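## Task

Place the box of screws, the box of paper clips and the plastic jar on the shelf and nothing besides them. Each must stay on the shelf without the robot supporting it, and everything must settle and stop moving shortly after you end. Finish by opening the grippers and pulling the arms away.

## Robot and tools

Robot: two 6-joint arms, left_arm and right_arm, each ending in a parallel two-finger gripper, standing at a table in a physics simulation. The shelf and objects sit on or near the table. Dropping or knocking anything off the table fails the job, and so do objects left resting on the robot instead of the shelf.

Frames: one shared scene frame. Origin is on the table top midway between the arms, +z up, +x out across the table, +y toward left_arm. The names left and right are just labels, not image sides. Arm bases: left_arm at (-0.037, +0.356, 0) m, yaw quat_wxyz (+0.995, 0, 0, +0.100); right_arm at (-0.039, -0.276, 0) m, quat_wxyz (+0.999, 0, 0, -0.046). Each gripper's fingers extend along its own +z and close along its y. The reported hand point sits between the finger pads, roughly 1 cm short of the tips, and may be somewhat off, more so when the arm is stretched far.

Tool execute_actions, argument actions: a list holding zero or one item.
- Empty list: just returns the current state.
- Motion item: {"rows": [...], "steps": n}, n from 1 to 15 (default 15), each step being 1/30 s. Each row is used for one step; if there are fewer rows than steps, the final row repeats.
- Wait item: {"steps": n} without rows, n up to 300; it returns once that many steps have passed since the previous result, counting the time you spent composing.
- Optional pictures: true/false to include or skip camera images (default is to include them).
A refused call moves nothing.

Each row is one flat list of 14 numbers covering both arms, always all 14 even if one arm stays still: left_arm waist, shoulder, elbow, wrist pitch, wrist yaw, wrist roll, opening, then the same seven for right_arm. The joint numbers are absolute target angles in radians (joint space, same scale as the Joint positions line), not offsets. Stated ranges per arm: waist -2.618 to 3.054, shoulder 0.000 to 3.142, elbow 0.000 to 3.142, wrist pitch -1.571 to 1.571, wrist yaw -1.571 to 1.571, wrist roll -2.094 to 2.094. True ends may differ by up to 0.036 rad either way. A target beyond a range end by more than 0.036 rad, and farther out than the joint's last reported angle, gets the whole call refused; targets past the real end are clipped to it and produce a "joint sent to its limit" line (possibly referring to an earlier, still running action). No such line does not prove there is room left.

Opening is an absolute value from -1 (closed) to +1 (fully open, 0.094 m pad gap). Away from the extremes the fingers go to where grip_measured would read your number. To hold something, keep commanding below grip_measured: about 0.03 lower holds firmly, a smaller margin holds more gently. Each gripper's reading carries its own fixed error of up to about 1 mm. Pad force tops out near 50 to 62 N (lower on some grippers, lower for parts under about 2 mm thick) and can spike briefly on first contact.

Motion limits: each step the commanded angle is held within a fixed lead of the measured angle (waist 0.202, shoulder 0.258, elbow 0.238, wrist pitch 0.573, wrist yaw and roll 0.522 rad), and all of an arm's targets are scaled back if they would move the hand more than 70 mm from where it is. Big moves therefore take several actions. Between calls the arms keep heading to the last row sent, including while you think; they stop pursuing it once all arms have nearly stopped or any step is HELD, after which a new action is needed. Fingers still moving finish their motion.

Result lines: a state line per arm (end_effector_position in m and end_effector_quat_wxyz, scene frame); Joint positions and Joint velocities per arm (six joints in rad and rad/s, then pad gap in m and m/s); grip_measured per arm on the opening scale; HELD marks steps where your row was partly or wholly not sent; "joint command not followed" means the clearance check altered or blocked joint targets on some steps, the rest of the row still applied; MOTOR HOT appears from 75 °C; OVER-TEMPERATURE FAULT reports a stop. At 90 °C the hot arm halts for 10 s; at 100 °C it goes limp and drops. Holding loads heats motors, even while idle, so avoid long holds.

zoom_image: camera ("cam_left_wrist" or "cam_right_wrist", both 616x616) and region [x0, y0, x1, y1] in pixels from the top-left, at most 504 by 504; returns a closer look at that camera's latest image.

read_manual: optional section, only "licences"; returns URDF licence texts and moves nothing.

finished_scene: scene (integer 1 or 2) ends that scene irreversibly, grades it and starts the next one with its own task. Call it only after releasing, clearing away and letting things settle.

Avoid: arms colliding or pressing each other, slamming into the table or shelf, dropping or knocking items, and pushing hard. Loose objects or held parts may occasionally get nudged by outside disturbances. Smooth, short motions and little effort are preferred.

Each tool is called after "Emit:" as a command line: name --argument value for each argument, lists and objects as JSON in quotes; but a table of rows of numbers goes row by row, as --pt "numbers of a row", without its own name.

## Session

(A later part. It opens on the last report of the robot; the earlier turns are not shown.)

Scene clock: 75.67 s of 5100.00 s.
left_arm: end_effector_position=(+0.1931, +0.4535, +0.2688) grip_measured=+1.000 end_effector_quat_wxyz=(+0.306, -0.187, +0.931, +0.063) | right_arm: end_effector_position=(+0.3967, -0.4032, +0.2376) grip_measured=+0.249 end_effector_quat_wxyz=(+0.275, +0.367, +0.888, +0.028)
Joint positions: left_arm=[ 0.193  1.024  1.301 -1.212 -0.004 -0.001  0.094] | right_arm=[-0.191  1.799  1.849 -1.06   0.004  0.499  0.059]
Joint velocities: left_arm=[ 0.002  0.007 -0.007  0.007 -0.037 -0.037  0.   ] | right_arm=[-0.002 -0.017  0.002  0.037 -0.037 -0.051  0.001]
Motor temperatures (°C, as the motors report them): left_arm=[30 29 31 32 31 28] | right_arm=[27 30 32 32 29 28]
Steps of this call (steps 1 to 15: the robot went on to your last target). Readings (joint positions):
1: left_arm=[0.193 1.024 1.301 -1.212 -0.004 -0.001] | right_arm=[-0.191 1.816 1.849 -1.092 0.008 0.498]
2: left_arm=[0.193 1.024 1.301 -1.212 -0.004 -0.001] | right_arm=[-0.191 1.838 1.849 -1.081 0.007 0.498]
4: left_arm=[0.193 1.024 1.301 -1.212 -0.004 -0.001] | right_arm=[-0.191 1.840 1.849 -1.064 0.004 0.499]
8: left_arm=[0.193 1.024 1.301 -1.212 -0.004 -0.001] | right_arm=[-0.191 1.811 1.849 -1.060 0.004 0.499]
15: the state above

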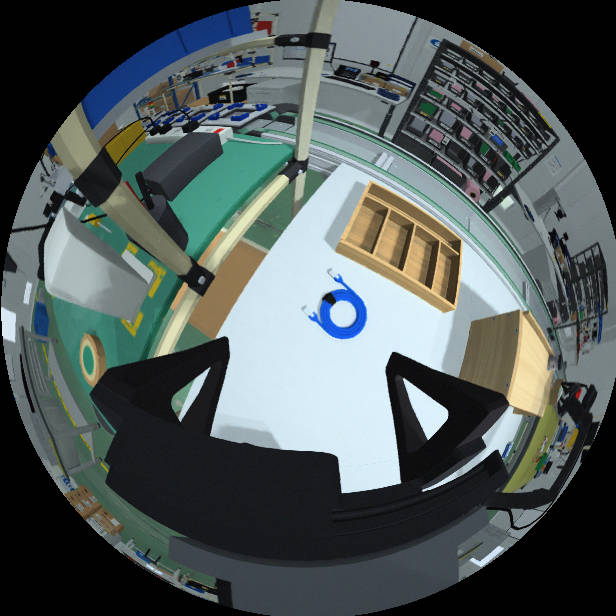

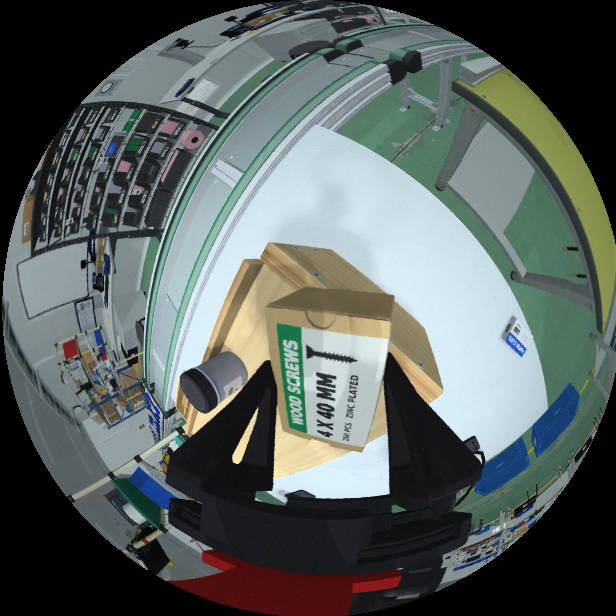

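Emit:
execute_actions --actions '[{"rows":[[0.2,1.0,1.3,-1.2,0,0,1,-0.13,1.75,1.88,-0.95,0,0.5,0.215]]}]' --pictures false

Emit:
execute_actions --actions '[{"rows":[[0.2,1.0,1.3,-1.2,0,0,1,-0.13,1.75,1.82,-0.9,0,0.5,0.215],[0.2,1.0,1.3,-1.2,0,0,1,-0.13,1.75,1.82,-0.9,0,0.5,0.215],[0.2,1.0,1.3,-1.2,0,0,1,-0.13,1.75,1.82,-0.9,0,0.5,0.215],[0.2,1.0,1.3,-1.2,0,0,1,-0.13,1.75,1.77,-0.85,0,0.5,0.215],[0.2,1.0,1.3,-1.2,0,0,1,-0.13,1.75,1.77,-0.85,0,0.5,0.215],[0.2,1.0,1.3,-1.2,0,0,1,-0.13,1.75,1.77,-0.85,0,0.5,0.215],[0.2,1.0,1.3,-1.2,0,0,1,-0.13,1.75,1.72,-0.8,0,0.5,0.215],[0.2,1.0,1.3,-1.2,0,0,1,-0.13,1.75,1.72,-0.8,0,0.5,0.215],[0.2,1.0,1.3,-1.2,0,0,1,-0.13,1.75,1.72,-0.8,0,0.5,0.215],[0.2,1.0,1.3,-1.2,0,0,1,-0.13,1.75,1.67,-0.76,0,0.5,0.215]]}]'

Scene clock: 78.03 s of 5100.00 s.
left_arm: end_effector_position=(+0.1931, +0.4535, +0.2688) grip_measured=+1.000 end_effector_quat_wxyz=(+0.306, -0.187, +0.931, +0.063) | right_arm: end_effector_position=(+0.4111, -0.3756, +0.2472) grip_measured=+0.249 end_effector_quat_wxyz=(+0.297, +0.336, +0.893, +0.043)
Joint positions: left_arm=[ 0.193  1.024  1.301 -1.212 -0.004 -0.001  0.094] | right_arm=[-0.128  1.789  1.849 -1.02  -0.003  0.499  0.059]
Joint velocities: left_arm=[ 0.002 -0.007  0.002 -0.037 -0.007 -0.037  0.   ] | right_arm=[-0.017 -0.002 -0.002  0.081  0.051  0.081  0.   ]
Motor temperatures (°C, as the motors report them): left_arm=[30 29 31 32 31 28] | right_arm=[27 31 32 33 29 28]
Steps of this call (steps 1 to 15: the robot went on to your last target; steps 16 to 56: nothing new was sent; steps 57 to 71: all 15 steps of this action). Readings (joint positions):
57: left_arm=[0.193 1.024 1.301 -1.212 -0.004 -0.001] | right_arm=[-0.186 1.798 1.849 -1.057 0.007 0.499]
58: left_arm=[0.193 1.024 1.301 -1.212 -0.004 -0.001] | right_arm=[-0.178 1.798 1.849 -1.052 0.011 0.499]
60: left_arm=[0.193 1.024 1.301 -1.212 -0.004 -0.001] | right_arm=[-0.154 1.795 1.849 -1.039 0.010 0.499]
64: left_arm=[0.193 1.024 1.301 -1.212 -0.004 -0.001] | right_arm=[-0.128 1.790 1.849 -1.024 -0.002 0.499]
71: the state above

Scene clock: 78.53 s of 5100.00 s.
left_arm: end_effector_position=(+0.1931, +0.4535, +0.2688) grip_measured=+1.000 end_effector_quat_wxyz=(+0.306, -0.187, +0.931, +0.063) | right_arm: end_effector_position=(+0.4213, -0.3780, +0.2145) grip_measured=+0.249 end_effector_quat_wxyz=(+0.311, +0.335, +0.889, +0.045)
Joint positions: left_arm=[ 0.193  1.024  1.301 -1.212 -0.004 -0.001  0.094] | right_arm=[-0.128  1.775  1.682 -0.839 -0.003  0.5    0.059]
Joint velocities: left_arm=[-0.012 -0.002 -0.027 -0.037 -0.051 -0.007  0.   ] | right_arm=[ 0.002 -0.007 -0.061  0.139 -0.022  0.051  0.001]
Motor temperatures (°C, as the motors report them): left_arm=[30 29 31 32 31 28] | right_arm=[27 31 32 33 29 28]
Steps of this call (steps 1 to 15: all 15 steps of this action). Readings (joint positions):
1: left_arm=[0.193 1.024 1.301 -1.212 -0.004 -0.001] | right_arm=[-0.128 1.788 1.843 -1.012 -0.003 0.499]
2: left_arm=[0.193 1.024 1.301 -1.212 -0.004 -0.001] | right_arm=[-0.128 1.786 1.835 -1.002 -0.003 0.499]
4: left_arm=[0.193 1.024 1.301 -1.212 -0.004 -0.001] | right_arm=[-0.128 1.783 1.814 -0.979 -0.003 0.499]
8: left_arm=[0.193 1.024 1.301 -1.212 -0.004 -0.001] | right_arm=[-0.128 1.779 1.748 -0.920 -0.003 0.499]
15: the state above

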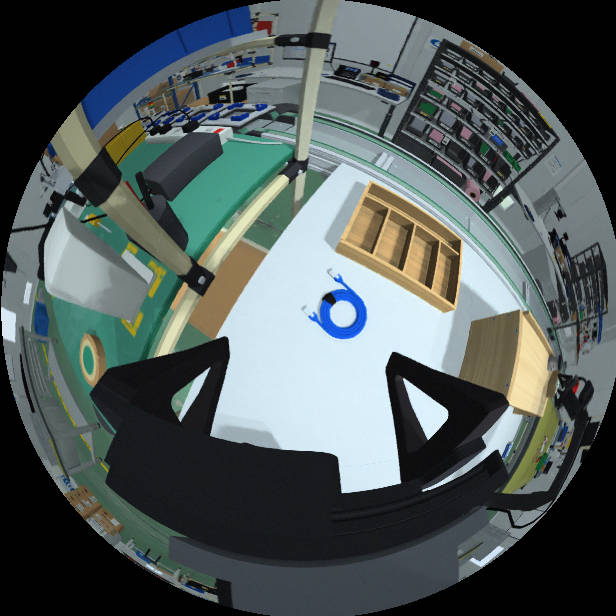

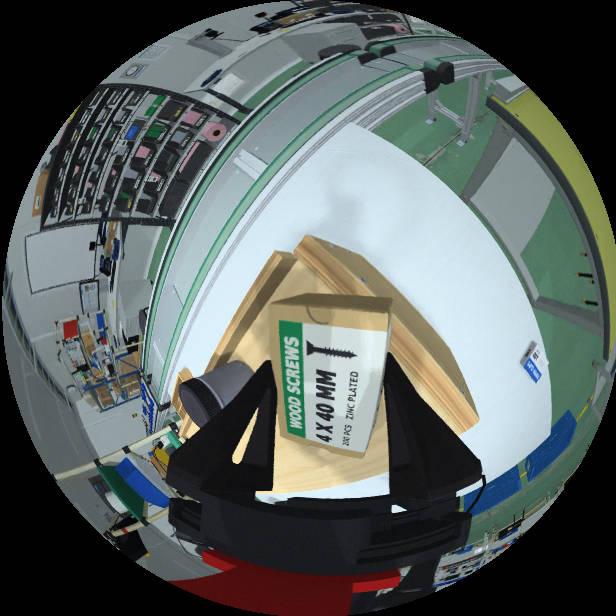

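Emit:
execute_actions --actions '[{"rows":[[0.2,1.0,1.3,-1.2,0,0,1,-0.13,1.75,1.66,-0.78,0,0.5,0.215],[0.2,1.0,1.3,-1.2,0,0,1,-0.13,1.75,1.66,-0.78,0,0.5,0.215],[0.2,1.0,1.3,-1.2,0,0,1,-0.13,1.75,1.66,-0.78,0,0.5,0.215],[0.2,1.0,1.3,-1.2,0,0,1,-0.13,1.75,1.66,-0.78,0,0.5,0.215],[0.2,1.0,1.3,-1.2,0,0,1,-0.13,1.75,1.66,-0.78,0,0.5,0.215],[0.2,1.0,1.3,-1.2,0,0,1,-0.13,1.75,1.66,-0.78,0,0.5,0.215],[0.2,1.0,1.3,-1.2,0,0,1,-0.13,1.75,1.66,-0.78,0,0.5,0.55]]}]' --pictures false

Emit:
execute_actions --actions '[{"rows":[[0.2,1.0,1.3,-1.2,0,0,1,-0.13,1.65,1.75,-0.95,0,0.5,0.55],[0.2,1.0,1.3,-1.2,0,0,1,-0.13,1.65,1.75,-0.95,0,0.5,0.55],[0.2,1.0,1.3,-1.2,0,0,1,-0.13,1.65,1.75,-0.95,0,0.5,0.55],[0.2,1.0,1.3,-1.2,0,0,1,-0.13,1.5,1.7,-1.0,0,0.5,0.55],[0.2,1.0,1.3,-1.2,0,0,1,-0.13,1.5,1.7,-1.0,0,0.5,0.55],[0.2,1.0,1.3,-1.2,0,0,1,-0.13,1.0,1.4,-1.3,0,0,1]]}]' --pictures false

Emit:
execute_actions --actions '[{"rows":[[0.2,1.0,1.3,-1.2,0,0,1,-0.8,1.0,1.3,-1.3,0,0,1]]}]' --pictures false

Emit:
execute_actions --actions '[{"rows":[[0.2,1.0,1.3,-1.2,0,0,1,-0.85,1.7,1.5,-1.3,0,0,1]]}]' --pictures false

Emit:
execute_actions --actions '[{"steps":15}]'

Scene clock: 81.40 s of 5100.00 s.
left_arm: end_effector_position=(+0.1931, +0.4535, +0.2688) grip_measured=+1.000 end_effector_quat_wxyz=(+0.306, -0.187, +0.931, +0.063) | right_arm: end_effector_position=(+0.4287, -0.3796, +0.2231) grip_measured=+0.548 end_effector_quat_wxyz=(+0.333, +0.332, +0.881, +0.048)
Joint positions: left_arm=[ 0.193  1.024  1.301 -1.212 -0.004 -0.001  0.094] | right_arm=[-0.128  1.768  1.677 -0.793 -0.003  0.5    0.073]
Joint velocities: left_arm=[-0.012  0.012 -0.002  0.007 -0.007 -0.051  0.   ] | right_arm=[-0.017 -0.017 -0.012  0.037 -0.125  0.007  0.   ]
Motor temperatures (°C, as the motors report them): left_arm=[30 29 31 32 31 28] | right_arm=[27 32 32 33 29 28]
Steps of this call (steps 1 to 15: the robot went on to your last target; steps 16 to 71: nothing new was sent; steps 72 to 86: all 15 steps of this action). Readings (joint positions):
72: left_arm=[0.193 1.024 1.301 -1.212 -0.004 -0.001] | right_arm=[-0.128 1.775 1.677 -0.829 -0.003 0.500]
73: left_arm=[0.193 1.024 1.301 -1.212 -0.004 -0.001] | right_arm=[-0.128 1.775 1.677 -0.829 -0.003 0.500]
75: left_arm=[0.193 1.024 1.301 -1.212 -0.004 -0.001] | right_arm=[-0.128 1.775 1.677 -0.829 -0.003 0.500]
79: left_arm=[0.193 1.024 1.301 -1.212 -0.004 -0.001] | right_arm=[-0.128 1.774 1.677 -0.821 -0.003 0.500]
86: the state above

Scene clock: 81.90 s of 5100.00 s.
left_arm: end_effector_position=(+0.1931, +0.4535, +0.2688) grip_measured=+1.000 end_effector_quat_wxyz=(+0.306, -0.187, +0.931, +0.063) | right_arm: end_effector_position=(+0.2207, -0.3329, +0.3055) grip_measured=+1.000 end_effector_quat_wxyz=(+0.353, +0.157, +0.922, -0.017)
Joint positions: left_arm=[ 0.193  1.024  1.301 -1.212 -0.004 -0.001  0.094] | right_arm=[-0.128  1.067  1.425 -1.205 -0.003  0.118  0.094]
Joint velocities: left_arm=[ 0.002 -0.012 -0.017 -0.007 -0.037  0.007  0.   ] | right_arm=[-0.012 -1.585 -0.012 -0.828 -0.037 -0.696  0.   ]
Motor temperatures (°C, as the motors report them): left_arm=[30 29 31 32 31 28] | right_arm=[27 32 32 33 29 28]
Steps of this call (steps 1 to 15: all 15 steps of this action). Readings (joint positions):
1: left_arm=[0.193 1.024 1.301 -1.212 -0.004 -0.001] | right_arm=[-0.128 1.760 1.683 -0.811 -0.003 0.500]
2: left_arm=[0.193 1.024 1.301 -1.212 -0.004 -0.001] | right_arm=[-0.128 1.746 1.686 -0.841 -0.003 0.500]
4: left_arm=[0.193 1.024 1.301 -1.212 -0.004 -0.001] | right_arm=[-0.128 1.697 1.691 -0.885 -0.003 0.500]
8: left_arm=[0.193 1.024 1.301 -1.212 -0.004 -0.001] | right_arm=[-0.128 1.495 1.599 -0.969 -0.003 0.362]
15: the state above

Scene clock: 82.40 s of 5100.00 s.
left_arm: end_effector_position=(+0.1931, +0.4535, +0.2688) grip_measured=+1.000 end_effector_quat_wxyz=(+0.306, -0.187, +0.931, +0.063) | right_arm: end_effector_position=(+0.1093, -0.4558, +0.2637) grip_measured=+1.000 end_effector_quat_wxyz=(+0.259, +0.417, +0.863, -0.122)
Joint positions: left_arm=[ 0.193  1.024  1.301 -1.212 -0.004 -0.001  0.094] | right_arm=[-0.791  1.01   1.308 -1.287  0.003  0.015  0.094]
Joint velocities: left_arm=[ 0.007 -0.007 -0.007  0.022  0.022 -0.007  0.   ] | right_arm=[-0.007 -0.007 -0.027  0.007  0.037 -0.037  0.   ]
Motor temperatures (°C, as the motors report them): left_arm=[30 29 31 32 31 28] | right_arm=[27 32 32 33 29 28]
Steps of this call (steps 1 to 15: all 15 steps of this action). Readings (joint positions):
1: left_arm=[0.193 1.024 1.301 -1.212 -0.004 -0.001] | right_arm=[-0.166 1.016 1.413 -1.216 -0.021 0.092]
2: left_arm=[0.193 1.024 1.301 -1.212 -0.004 -0.001] | right_arm=[-0.241 0.978 1.396 -1.223 -0.021 0.075]
4: left_arm=[0.193 1.024 1.301 -1.212 -0.004 -0.001] | right_arm=[-0.396 0.957 1.365 -1.250 -0.014 0.052]
8: left_arm=[0.193 1.024 1.301 -1.212 -0.004 -0.001] | right_arm=[-0.694 0.998 1.316 -1.272 -0.008 0.027]
15: the state above

Scene clock: 82.90 s of 5100.00 s.
left_arm: end_effector_position=(+0.1931, +0.4535, +0.2688) grip_measured=+1.000 end_effector_quat_wxyz=(+0.306, -0.187, +0.931, +0.063) | right_arm: end_effector_position=(+0.1556, -0.5359, +0.1218) grip_measured=+1.000 end_effector_quat_wxyz=(+0.008, +0.454, +0.891, -0.004)
Joint positions: left_arm=[ 0.193  1.024  1.301 -1.212 -0.004 -0.001  0.094] | right_arm=[-0.839  1.754  1.482 -1.282 -0.001  0.01   0.094]
Joint velocities: left_arm=[-0.012 -0.007 -0.017 -0.037  0.066  0.022  0.   ] | right_arm=[ 0.002 -0.339 -0.002 -0.037  0.022 -0.007  0.   ]
Motor temperatures (°C, as the motors report them): left_arm=[30 29 31 32 31 28] | right_arm=[27 32 32 33 29 28]
Steps of this call (steps 1 to 15: all 15 steps of this action). Readings (joint positions):
1: left_arm=[0.193 1.024 1.301 -1.212 -0.004 -0.001] | right_arm=[-0.801 1.046 1.346 -1.323 -0.001 0.013]
2: left_arm=[0.193 1.024 1.301 -1.212 -0.004 -0.001] | right_arm=[-0.818 1.110 1.409 -1.347 -0.001 0.013]
4: left_arm=[0.193 1.024 1.301 -1.212 -0.004 -0.001] | right_arm=[-0.836 1.257 1.492 -1.311 -0.001 0.013]
8: left_arm=[0.193 1.024 1.301 -1.212 -0.004 -0.001] | right_arm=[-0.839 1.558 1.508 -1.270 -0.001 0.012]
15: the state above

Scene clock: 83.40 s of 5100.00 s.
left_arm: end_effector_position=(+0.1931, +0.4535, +0.2688) grip_measured=+1.000 end_effector_quat_wxyz=(+0.306, -0.187, +0.931, +0.063) | right_arm: end_effector_position=(+0.1538, -0.5334, +0.1362) grip_measured=+1.000 end_effector_quat_wxyz=(+0.025, +0.454, +0.891, -0.012)
Joint positions: left_arm=[ 0.193  1.024  1.301 -1.212 -0.004 -0.001  0.094] | right_arm=[-0.839  1.706  1.482 -1.292 -0.001  0.01   0.094]
Joint velocities: left_arm=[ 0.002 -0.002 -0.002 -0.022 -0.022 -0.022  0.   ] | right_arm=[-0.012  0.007 -0.007  0.037  0.022  0.007  0.   ]
Motor temperatures (°C, as the motors report them): left_arm=[30 29 31 32 31 28] | right_arm=[27 32 32 33 29 28]
Steps of this call (steps 1 to 15: the robot went on to your last target). Readings (joint positions):
1: left_arm=[0.193 1.024 1.301 -1.212 -0.004 -0.001] | right_arm=[-0.839 1.742 1.482 -1.284 -0.001 0.010]
2: left_arm=[0.193 1.024 1.301 -1.212 -0.004 -0.001] | right_arm=[-0.839 1.729 1.482 -1.285 -0.001 0.010]
4: left_arm=[0.193 1.024 1.301 -1.212 -0.004 -0.001] | right_arm=[-0.839 1.711 1.482 -1.288 -0.001 0.010]
8: left_arm=[0.193 1.024 1.301 -1.212 -0.004 -0.001] | right_arm=[-0.839 1.706 1.482 -1.291 -0.001 0.010]
15: the state above

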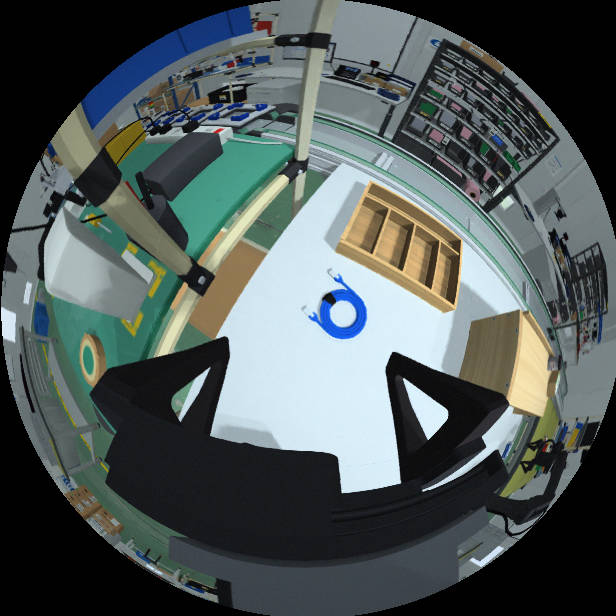

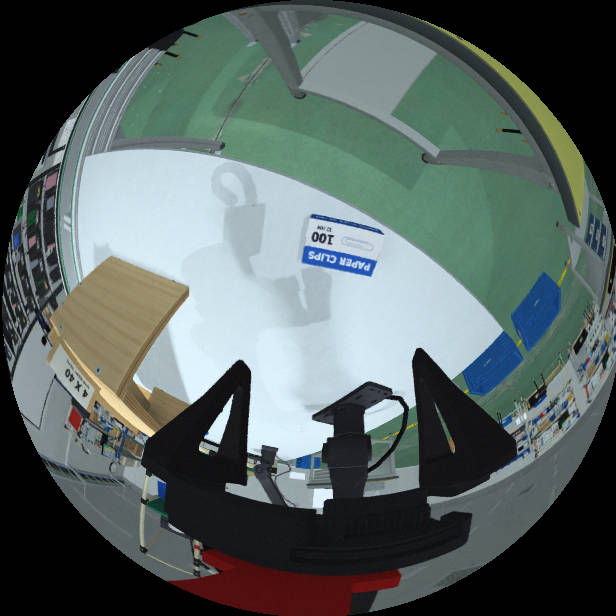

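Emit:
execute_actions --actions '[{"rows":[[0.2,1.0,1.3,-1.2,0,0,1,-0.88,1.37,0.79,-0.3,0,0.25,1]]}]' --pictures false

Emit:
execute_actions --actions '[{"steps":15}]'

Scene clock: 85.43 s of 5100.00 s.
left_arm: end_effector_position=(+0.1931, +0.4535, +0.2688) grip_measured=+1.000 end_effector_quat_wxyz=(+0.306, -0.187, +0.931, +0.063) | right_arm: end_effector_position=(+0.1584, -0.5599, +0.0824) grip_measured=+1.000 end_effector_quat_wxyz=(+0.272, +0.541, +0.789, -0.103)
Joint positions: left_arm=[ 0.193  1.024  1.301 -1.212 -0.004 -0.001  0.094] | right_arm=[-0.875  1.385  0.783 -0.379 -0.002  0.234  0.094]
Joint velocities: left_arm=[-0.002  0.007 -0.012 -0.051  0.066 -0.051  0.   ] | right_arm=[ 0.007 -0.002 -0.007  0.696  0.037  0.037  0.   ]
Motor temperatures (°C, as the motors report them): left_arm=[30 29 31 32 31 28] | right_arm=[27 32 32 33 29 28]
Steps of this call (steps 1 to 15: the robot went on to your last target; steps 16 to 46: nothing new was sent; steps 47 to 61: all 15 steps of this action). Readings (joint positions):
47: left_arm=[0.193 1.024 1.301 -1.212 -0.004 -0.001] | right_arm=[-0.842 1.665 1.425 -1.195 -0.002 0.047]
48: left_arm=[0.193 1.024 1.301 -1.212 -0.004 -0.001] | right_arm=[-0.849 1.596 1.331 -1.064 -0.002 0.085]
50: left_arm=[0.193 1.024 1.301 -1.212 -0.004 -0.001] | right_arm=[-0.866 1.447 1.156 -0.848 -0.002 0.142]
54: left_arm=[0.193 1.024 1.301 -1.212 -0.004 -0.001] | right_arm=[-0.875 1.340 0.892 -0.503 -0.002 0.201]
61: the state above

Scene clock: 85.93 s of 5100.00 s.
left_arm: end_effector_position=(+0.1931, +0.4535, +0.2688) grip_measured=+1.000 end_effector_quat_wxyz=(+0.306, -0.187, +0.931, +0.063) | right_arm: end_effector_position=(+0.1661, -0.5712, +0.0923) grip_measured=+1.000 end_effector_quat_wxyz=(+0.303, +0.538, +0.779, -0.114)
Joint positions: left_arm=[ 0.193  1.024  1.301 -1.212 -0.004 -0.001  0.094] | right_arm=[-0.875  1.385  0.783 -0.311 -0.002  0.242  0.094]
Joint velocities: left_arm=[-0.002  0.002 -0.007  0.007 -0.051 -0.007  0.   ] | right_arm=[ 0.007 -0.002 -0.007  0.022 -0.051  0.007  0.   ]
Motor temperatures (°C, as the motors report them): left_arm=[30 29 31 32 31 28] | right_arm=[27 32 32 33 29 28]
Steps of this call (steps 1 to 15: the robot went on to your last target). Readings (joint positions):
1: left_arm=[0.193 1.024 1.301 -1.212 -0.004 -0.001] | right_arm=[-0.875 1.385 0.783 -0.362 -0.002 0.236]
2: left_arm=[0.193 1.024 1.301 -1.212 -0.004 -0.001] | right_arm=[-0.875 1.385 0.783 -0.350 -0.002 0.237]
4: left_arm=[0.193 1.024 1.301 -1.212 -0.004 -0.001] | right_arm=[-0.875 1.385 0.783 -0.333 -0.002 0.239]
8: left_arm=[0.193 1.024 1.301 -1.212 -0.004 -0.001] | right_arm=[-0.875 1.385 0.783 -0.318 -0.002 0.241]
15: the state above

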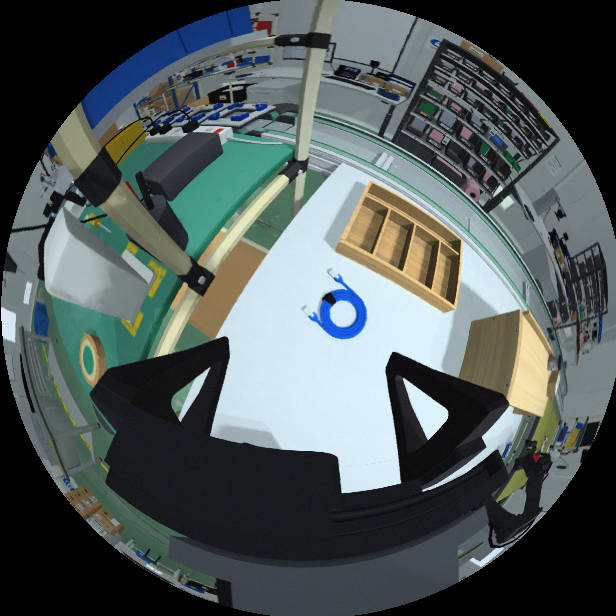

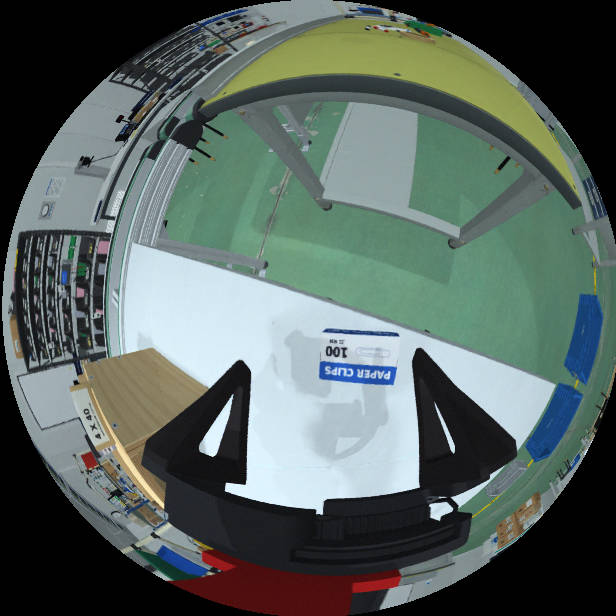

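Emit:
execute_actions --actions '[{"rows":[[0.2,1.0,1.3,-1.2,0,0,1,-0.925,1.55,0.78,-0.14,0,0.25,1],[0.2,1.0,1.3,-1.2,0,0,1,-0.925,1.55,0.78,-0.14,0,0.25,1],[0.2,1.0,1.3,-1.2,0,0,1,-0.925,1.55,0.78,-0.14,0,0.25,1],[0.2,1.0,1.3,-1.2,0,0,1,-0.925,1.55,0.78,-0.14,0,0.25,1],[0.2,1.0,1.3,-1.2,0,0,1,-0.925,1.69,0.78,0.025,0,0.25,1]]}]' --pictures false

Emit:
execute_actions --actions '[{"steps":10}]'

Scene clock: 87.57 s of 5100.00 s.
left_arm: end_effector_position=(+0.1931, +0.4535, +0.2688) grip_measured=+1.000 end_effector_quat_wxyz=(+0.306, -0.187, +0.931, +0.063) | right_arm: end_effector_position=(+0.1748, -0.6142, +0.0218) grip_measured=+1.000 end_effector_quat_wxyz=(+0.293, +0.557, +0.769, -0.116)
Joint positions: left_arm=[ 0.193  1.024  1.301 -1.212 -0.004 -0.001  0.094] | right_arm=[-0.919  1.706  0.783 -0.008 -0.005  0.243  0.094]
Joint velocities: left_arm=[ 0.007  0.012  0.012  0.007 -0.007  0.007  0.   ] | right_arm=[-0.007 -0.007 -0.007  0.212 -0.007 -0.022  0.   ]
Motor temperatures (°C, as the motors report them): left_arm=[30 29 31 32 31 28] | right_arm=[27 32 32 33 29 28]
Steps of this call (steps 1 to 15: the robot went on to your last target; steps 16 to 34: nothing new was sent; steps 35 to 49: all 15 steps of this action). Readings (joint positions):
35: left_arm=[0.193 1.024 1.301 -1.212 -0.004 -0.001] | right_arm=[-0.880 1.404 0.783 -0.290 -0.005 0.243]
36: left_arm=[0.193 1.024 1.301 -1.212 -0.004 -0.001] | right_arm=[-0.891 1.440 0.783 -0.244 -0.005 0.243]
38: left_arm=[0.193 1.024 1.301 -1.212 -0.004 -0.001] | right_arm=[-0.911 1.518 0.783 -0.199 -0.005 0.243]
42: left_arm=[0.193 1.024 1.301 -1.212 -0.004 -0.001] | right_arm=[-0.919 1.683 0.783 -0.078 -0.005 0.243]
49: the state above

Scene clock: 87.90 s of 5100.00 s.
left_arm: end_effector_position=(+0.1931, +0.4535, +0.2688) grip_measured=+1.000 end_effector_quat_wxyz=(+0.306, -0.187, +0.931, +0.063) | right_arm: end_effector_position=(+0.1770, -0.6178, +0.0251) grip_measured=+1.000 end_effector_quat_wxyz=(+0.302, +0.555, +0.766, -0.120)
Joint positions: left_arm=[ 0.193  1.024  1.301 -1.212 -0.004 -0.001  0.094] | right_arm=[-0.919  1.706  0.783  0.014 -0.005  0.243  0.094]
Joint velocities: left_arm=[-0.002 -0.002 -0.007 -0.022 -0.022  0.051  0.   ] | right_arm=[-0.012  0.002  0.007  0.037 -0.022 -0.007  0.   ]
Motor temperatures (°C, as the motors report them): left_arm=[30 29 31 32 31 28] | right_arm=[27 32 32 33 29 28]
Steps of this call (steps 1 to 10: the robot went on to your last target). Readings (joint positions):
1: left_arm=[0.193 1.024 1.301 -1.212 -0.004 -0.001] | right_arm=[-0.919 1.706 0.783 -0.002 -0.005 0.243]
2: left_arm=[0.193 1.024 1.301 -1.212 -0.004 -0.001] | right_arm=[-0.919 1.706 0.783 0.002 -0.005 0.243]
4: left_arm=[0.193 1.024 1.301 -1.212 -0.004 -0.001] | right_arm=[-0.919 1.706 0.783 0.007 -0.005 0.243]
8: left_arm=[0.193 1.024 1.301 -1.212 -0.004 -0.001] | right_arm=[-0.919 1.706 0.783 0.013 -0.005 0.243]
10: the state above

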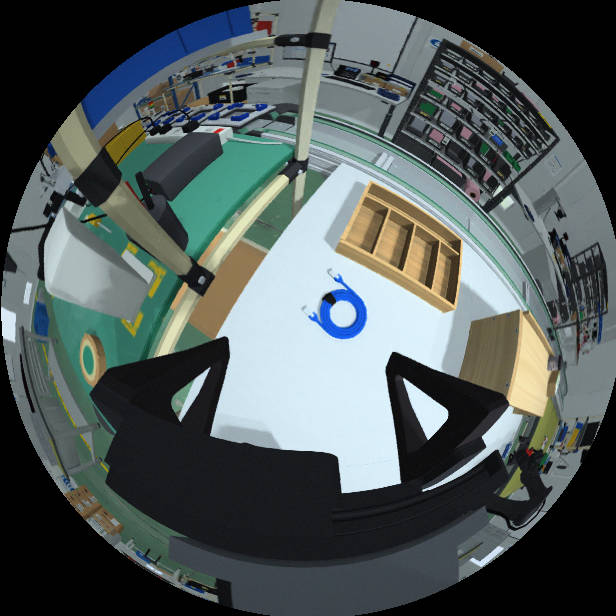

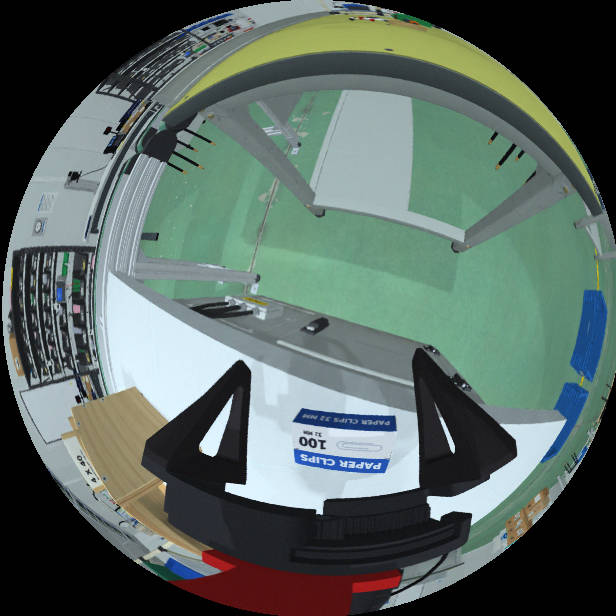

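Emit:
execute_actions --actions '[{"rows":[[0.2,1.0,1.3,-1.2,0,0,1,-0.93,1.56,0.62,0.038,0,0.25,1]]}]'

Scene clock: 89.17 s of 5100.00 s.
left_arm: end_effector_position=(+0.1931, +0.4535, +0.2688) grip_measured=+1.000 end_effector_quat_wxyz=(+0.306, -0.187, +0.931, +0.063) | right_arm: end_effector_position=(+0.1574, -0.5864, +0.0256) grip_measured=+1.000 end_effector_quat_wxyz=(+0.304, +0.554, +0.765, -0.121)
Joint positions: left_arm=[ 0.193  1.024  1.301 -1.212 -0.004 -0.001  0.094] | right_arm=[-0.919  1.57   0.633  0.032 -0.005  0.243  0.094]
Joint velocities: left_arm=[ 0.017 -0.002  0.007  0.051 -0.022  0.007  0.   ] | right_arm=[ 0.007 -0.017 -0.012 -0.022  0.066 -0.051  0.   ]
Motor temperatures (°C, as the motors report them): left_arm=[30 29 31 32 31 28] | right_arm=[27 32 32 33 29 28]
Steps of this call (steps 1 to 23: the robot went on to your last target; steps 24 to 38: all 15 steps of this action). Readings (joint positions):
24: left_arm=[0.193 1.024 1.301 -1.212 -0.004 -0.001] | right_arm=[-0.919 1.687 0.758 0.035 -0.005 0.243]
25: left_arm=[0.193 1.024 1.301 -1.212 -0.004 -0.001] | right_arm=[-0.919 1.647 0.716 0.044 -0.005 0.243]
27: left_arm=[0.193 1.024 1.301 -1.212 -0.004 -0.001] | right_arm=[-0.919 1.583 0.653 0.036 -0.005 0.243]
31: left_arm=[0.193 1.024 1.301 -1.212 -0.004 -0.001] | right_arm=[-0.919 1.570 0.633 0.031 -0.005 0.243]
38: the state above

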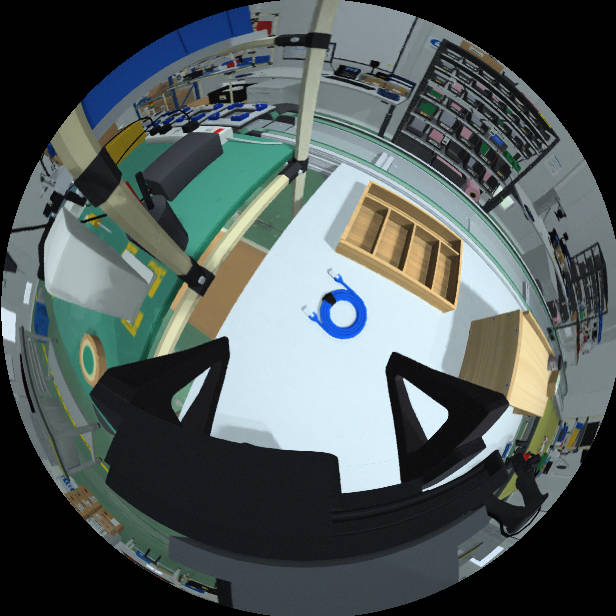

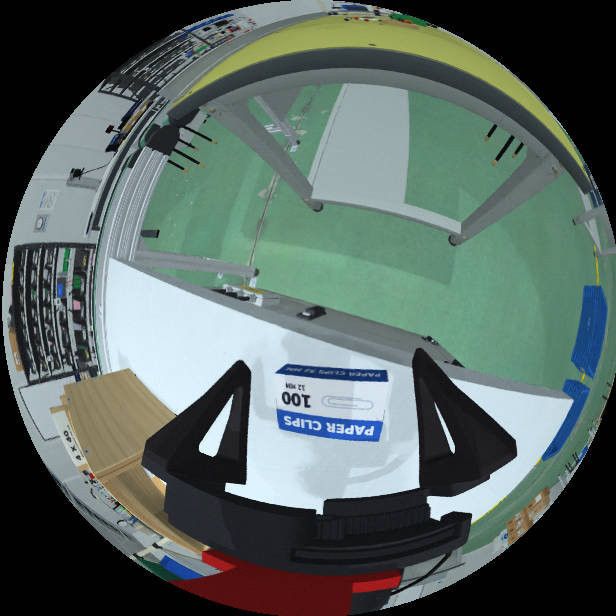

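Emit:
execute_actions --actions '[{"rows":[[0.2,1.0,1.3,-1.2,0,0,1,-0.93,1.585,0.61,0.03,0,0.25,1],[0.2,1.0,1.3,-1.2,0,0,1,-0.93,1.585,0.61,0.03,0,0.25,1],[0.2,1.0,1.3,-1.2,0,0,1,-0.93,1.585,0.61,0.03,0,0.25,1],[0.2,1.0,1.3,-1.2,0,0,1,-0.93,1.585,0.61,0.03,0,0.25,1],[0.2,1.0,1.3,-1.2,0,0,1,-0.93,1.585,0.61,0.03,0,0.25,1],[0.2,1.0,1.3,-1.2,0,0,1,-0.93,1.585,0.61,0.03,0,0.25,0]]}]'

Scene clock: 90.43 s of 5100.00 s.
left_arm: end_effector_position=(+0.1931, +0.4535, +0.2688) grip_measured=+1.000 end_effector_quat_wxyz=(+0.306, -0.187, +0.931, +0.063) | right_arm: end_effector_position=(+0.1574, -0.5864, +0.0256) grip_measured=+0.002 end_effector_quat_wxyz=(+0.304, +0.554, +0.765, -0.121)
Joint positions: left_arm=[ 0.193  1.024  1.301 -1.212 -0.004 -0.001  0.094] | right_arm=[-0.919  1.57   0.633  0.032 -0.005  0.243  0.047]
Joint velocities: left_arm=[-0.002 -0.007 -0.002  0.022 -0.007 -0.007  0.   ] | right_arm=[-0.007 -0.012 -0.002 -0.022 -0.051 -0.022 -0.001]
Motor temperatures (°C, as the motors report them): left_arm=[30 29 31 33 31 28] | right_arm=[27 32 32 33 29 28]
Steps of this call (steps 1 to 15: the robot went on to your last target; steps 16 to 23: nothing new was sent; steps 24 to 38: all 15 steps of this action). Readings (joint positions):
24: left_arm=[0.193 1.024 1.301 -1.212 -0.004 -0.001] | right_arm=[-0.919 1.570 0.633 0.032 -0.005 0.243]
25: left_arm=[0.193 1.024 1.301 -1.212 -0.004 -0.001] | right_arm=[-0.919 1.570 0.633 0.032 -0.005 0.243]
27: left_arm=[0.193 1.024 1.301 -1.212 -0.004 -0.001] | right_arm=[-0.919 1.570 0.633 0.032 -0.005 0.243]
31: left_arm=[0.193 1.024 1.301 -1.212 -0.004 -0.001] | right_arm=[-0.919 1.570 0.633 0.032 -0.005 0.243]
38: the state above

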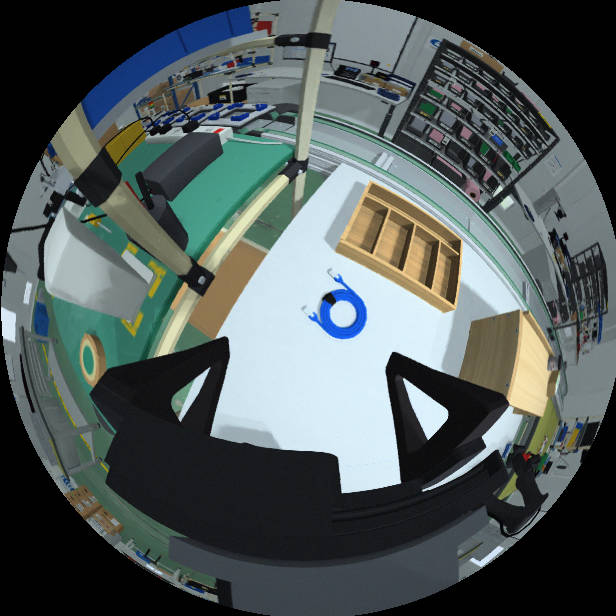

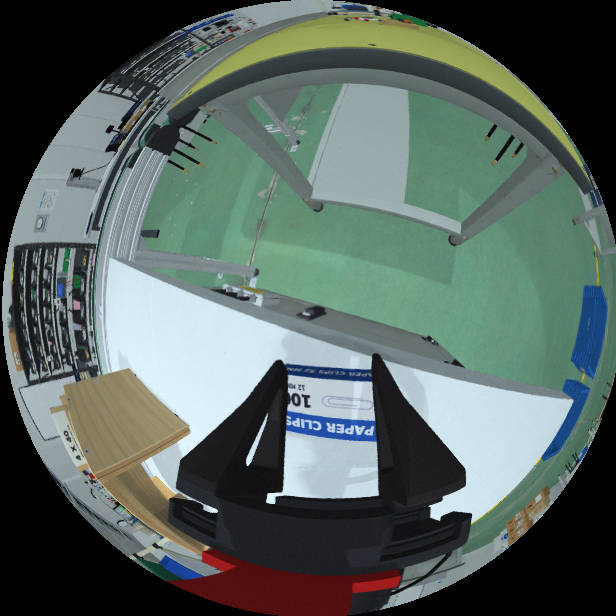

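Emit:
execute_actions --actions '[{"rows":[[0.2,1.0,1.3,-1.2,0,0,1,-0.93,1.55,0.63,0.03,0,0.25,1],[0.2,1.0,1.3,-1.2,0,0,1,-0.93,1.55,0.63,0.03,0,0.25,1],[0.2,1.0,1.3,-1.2,0,0,1,-0.93,1.55,0.63,0.03,0,0.25,1],[0.2,1.0,1.3,-1.2,0,0,1,-0.93,1.55,0.63,0.03,0,0.25,1],[0.2,1.0,1.3,-1.2,0,0,1,-0.93,1.55,0.63,0.03,0,0.25,1],[0.2,1.0,1.3,-1.2,0,0,1,-0.93,1.55,0.66,-0.05,0,0.25,1],[0.2,1.0,1.3,-1.2,0,0,1,-0.93,1.57,0.68,-0.1,0,0.25,1],[0.2,1.0,1.3,-1.2,0,0,1,-0.93,1.6,0.69,-0.135,0,0.25,1]]}]' --pictures false

Emit:
execute_actions --actions '[{"steps":10}]'

Scene clock: 92.60 s of 5100.00 s.
left_arm: end_effector_position=(+0.1931, +0.4535, +0.2688) grip_measured=+1.000 end_effector_quat_wxyz=(+0.306, -0.187, +0.931, +0.063) | right_arm: end_effector_position=(+0.1488, -0.5726, +0.0110) grip_measured=+1.000 end_effector_quat_wxyz=(+0.253, +0.564, +0.779, -0.100)
Joint positions: left_arm=[ 0.193  1.024  1.301 -1.212 -0.004 -0.001  0.094] | right_arm=[-0.919  1.591  0.664 -0.092 -0.005  0.243  0.094]
Joint velocities: left_arm=[ 0.002 -0.012 -0.007 -0.007 -0.037  0.022  0.   ] | right_arm=[ 0.017 -0.007  0.027 -0.081 -0.037 -0.022  0.   ]
Motor temperatures (°C, as the motors report them): left_arm=[30 29 31 33 31 28] | right_arm=[27 31 32 33 29 28]
Steps of this call (steps 1 to 15: the robot went on to your last target; steps 16 to 50: nothing new was sent; steps 51 to 65: all 15 steps of this action). Readings (joint positions):
51: left_arm=[0.193 1.024 1.301 -1.212 -0.004 -0.001] | right_arm=[-0.919 1.570 0.633 0.032 -0.005 0.243]
52: left_arm=[0.193 1.024 1.301 -1.212 -0.004 -0.001] | right_arm=[-0.919 1.570 0.633 0.032 -0.005 0.243]
54: left_arm=[0.193 1.024 1.301 -1.212 -0.004 -0.001] | right_arm=[-0.919 1.570 0.633 0.032 -0.005 0.243]
58: left_arm=[0.193 1.024 1.301 -1.212 -0.004 -0.001] | right_arm=[-0.919 1.573 0.644 -0.020 -0.005 0.243]
65: the state above

Scene clock: 92.93 s of 5100.00 s.
left_arm: end_effector_position=(+0.1931, +0.4535, +0.2688) grip_measured=+1.000 end_effector_quat_wxyz=(+0.306, -0.187, +0.931, +0.063) | right_arm: end_effector_position=(+0.1484, -0.5720, +0.0109) grip_measured=+1.000 end_effector_quat_wxyz=(+0.251, +0.565, +0.780, -0.099)
Joint positions: left_arm=[ 0.193  1.024  1.301 -1.212 -0.004 -0.001  0.094] | right_arm=[-0.919  1.591  0.666 -0.098 -0.005  0.243  0.094]
Joint velocities: left_arm=[ 0.002 -0.002 -0.007 -0.022  0.081  0.051  0.   ] | right_arm=[-0.017  0.002  0.007 -0.051  0.022 -0.037  0.   ]
Motor temperatures (°C, as the motors report them): left_arm=[30 29 31 33 31 28] | right_arm=[27 31 32 33 29 28]
Steps of this call (steps 1 to 10: the robot went on to your last target). Readings (joint positions):
1: left_arm=[0.193 1.024 1.301 -1.212 -0.004 -0.001] | right_arm=[-0.919 1.591 0.665 -0.094 -0.005 0.243]
2: left_arm=[0.193 1.024 1.301 -1.212 -0.004 -0.001] | right_arm=[-0.919 1.591 0.665 -0.095 -0.005 0.243]
4: left_arm=[0.193 1.024 1.301 -1.212 -0.004 -0.001] | right_arm=[-0.919 1.591 0.666 -0.097 -0.005 0.243]
8: left_arm=[0.193 1.024 1.301 -1.212 -0.004 -0.001] | right_arm=[-0.919 1.591 0.666 -0.098 -0.005 0.243]
10: the state above

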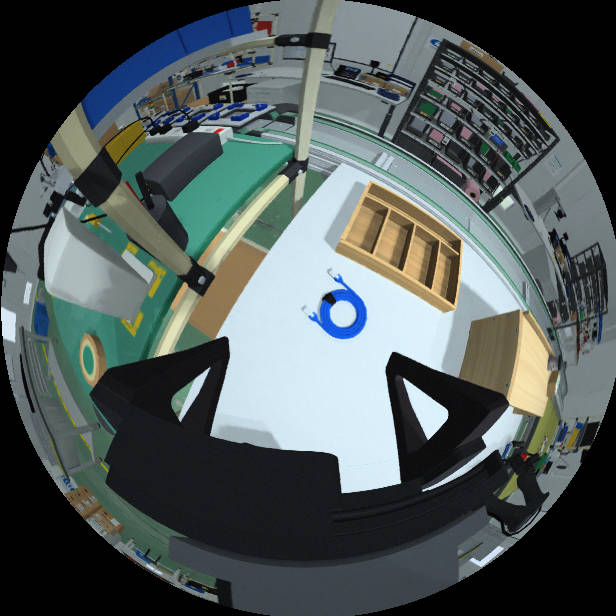

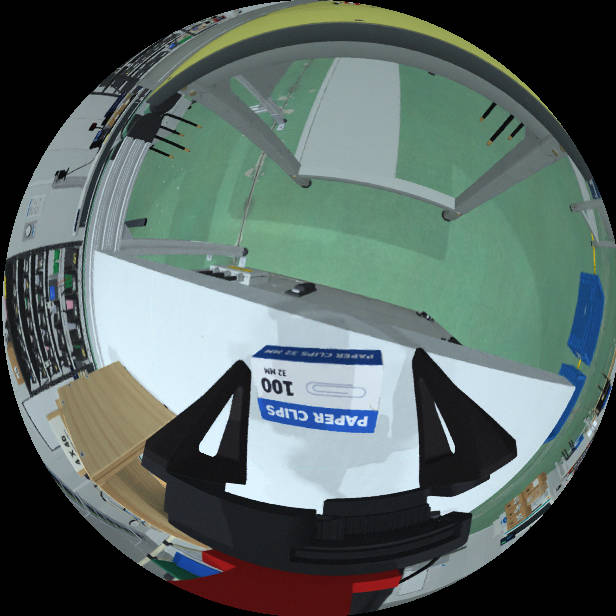

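Probably touching the table. Close.

Emit:
execute_actions --actions '[{"rows":[[0.2,1.0,1.3,-1.2,0,0,1,-0.93,1.58,0.67,-0.1,0,0.25,0]]}]'

Scene clock: 93.73 s of 5100.00 s.
left_arm: end_effector_position=(+0.1931, +0.4535, +0.2688) grip_measured=+1.000 end_effector_quat_wxyz=(+0.306, -0.187, +0.931, +0.063) | right_arm: end_effector_position=(+0.1484, -0.5722, +0.0109) grip_measured=+0.467 end_effector_quat_wxyz=(+0.252, +0.565, +0.779, -0.099)
Joint positions: left_arm=[ 0.193  1.024  1.301 -1.212 -0.004 -0.001  0.094] | right_arm=[-0.92   1.591  0.666 -0.098 -0.005  0.244  0.069]
Joint velocities: left_arm=[ 0.002  0.002  0.007  0.007 -0.022 -0.051  0.   ] | right_arm=[-0.002 -0.002 -0.007 -0.022 -0.051 -0.037 -0.   ]
Motor temperatures (°C, as the motors report them): left_arm=[30 29 31 33 31 28] | right_arm=[27 31 32 33 29 28]
Steps of this call (steps 1 to 9: the robot went on to your last target; steps 10 to 24: all 15 steps of this action). Readings (joint positions):
10: left_arm=[0.193 1.024 1.301 -1.212 -0.004 -0.001] | right_arm=[-0.919 1.591 0.666 -0.098 -0.005 0.243]
11: left_arm=[0.193 1.024 1.301 -1.212 -0.004 -0.001] | right_arm=[-0.919 1.591 0.666 -0.098 -0.005 0.243]
13: left_arm=[0.193 1.024 1.301 -1.212 -0.004 -0.001] | right_arm=[-0.920 1.591 0.666 -0.098 -0.005 0.244]
17: left_arm=[0.193 1.024 1.301 -1.212 -0.004 -0.001] | right_arm=[-0.920 1.591 0.666 -0.098 -0.005 0.244]
24: the state above

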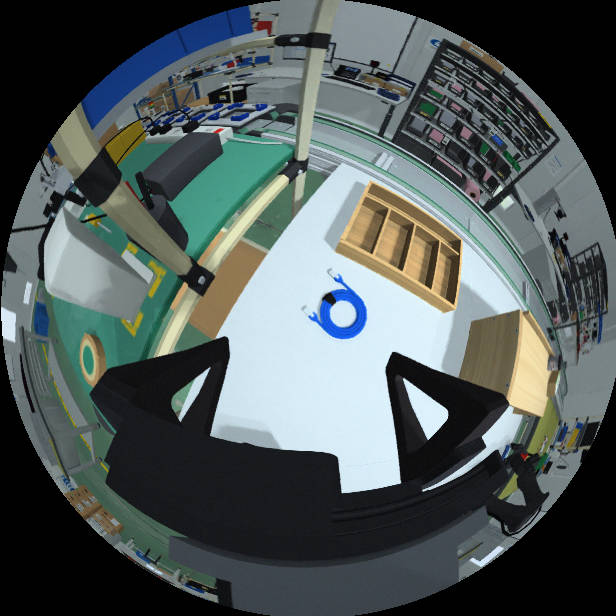

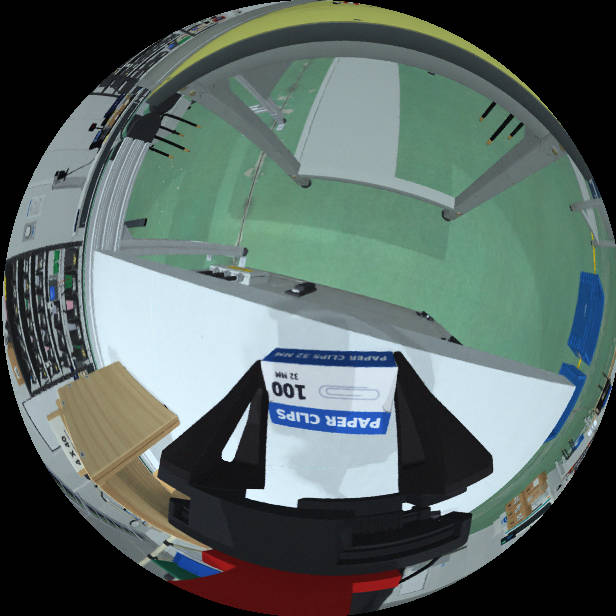

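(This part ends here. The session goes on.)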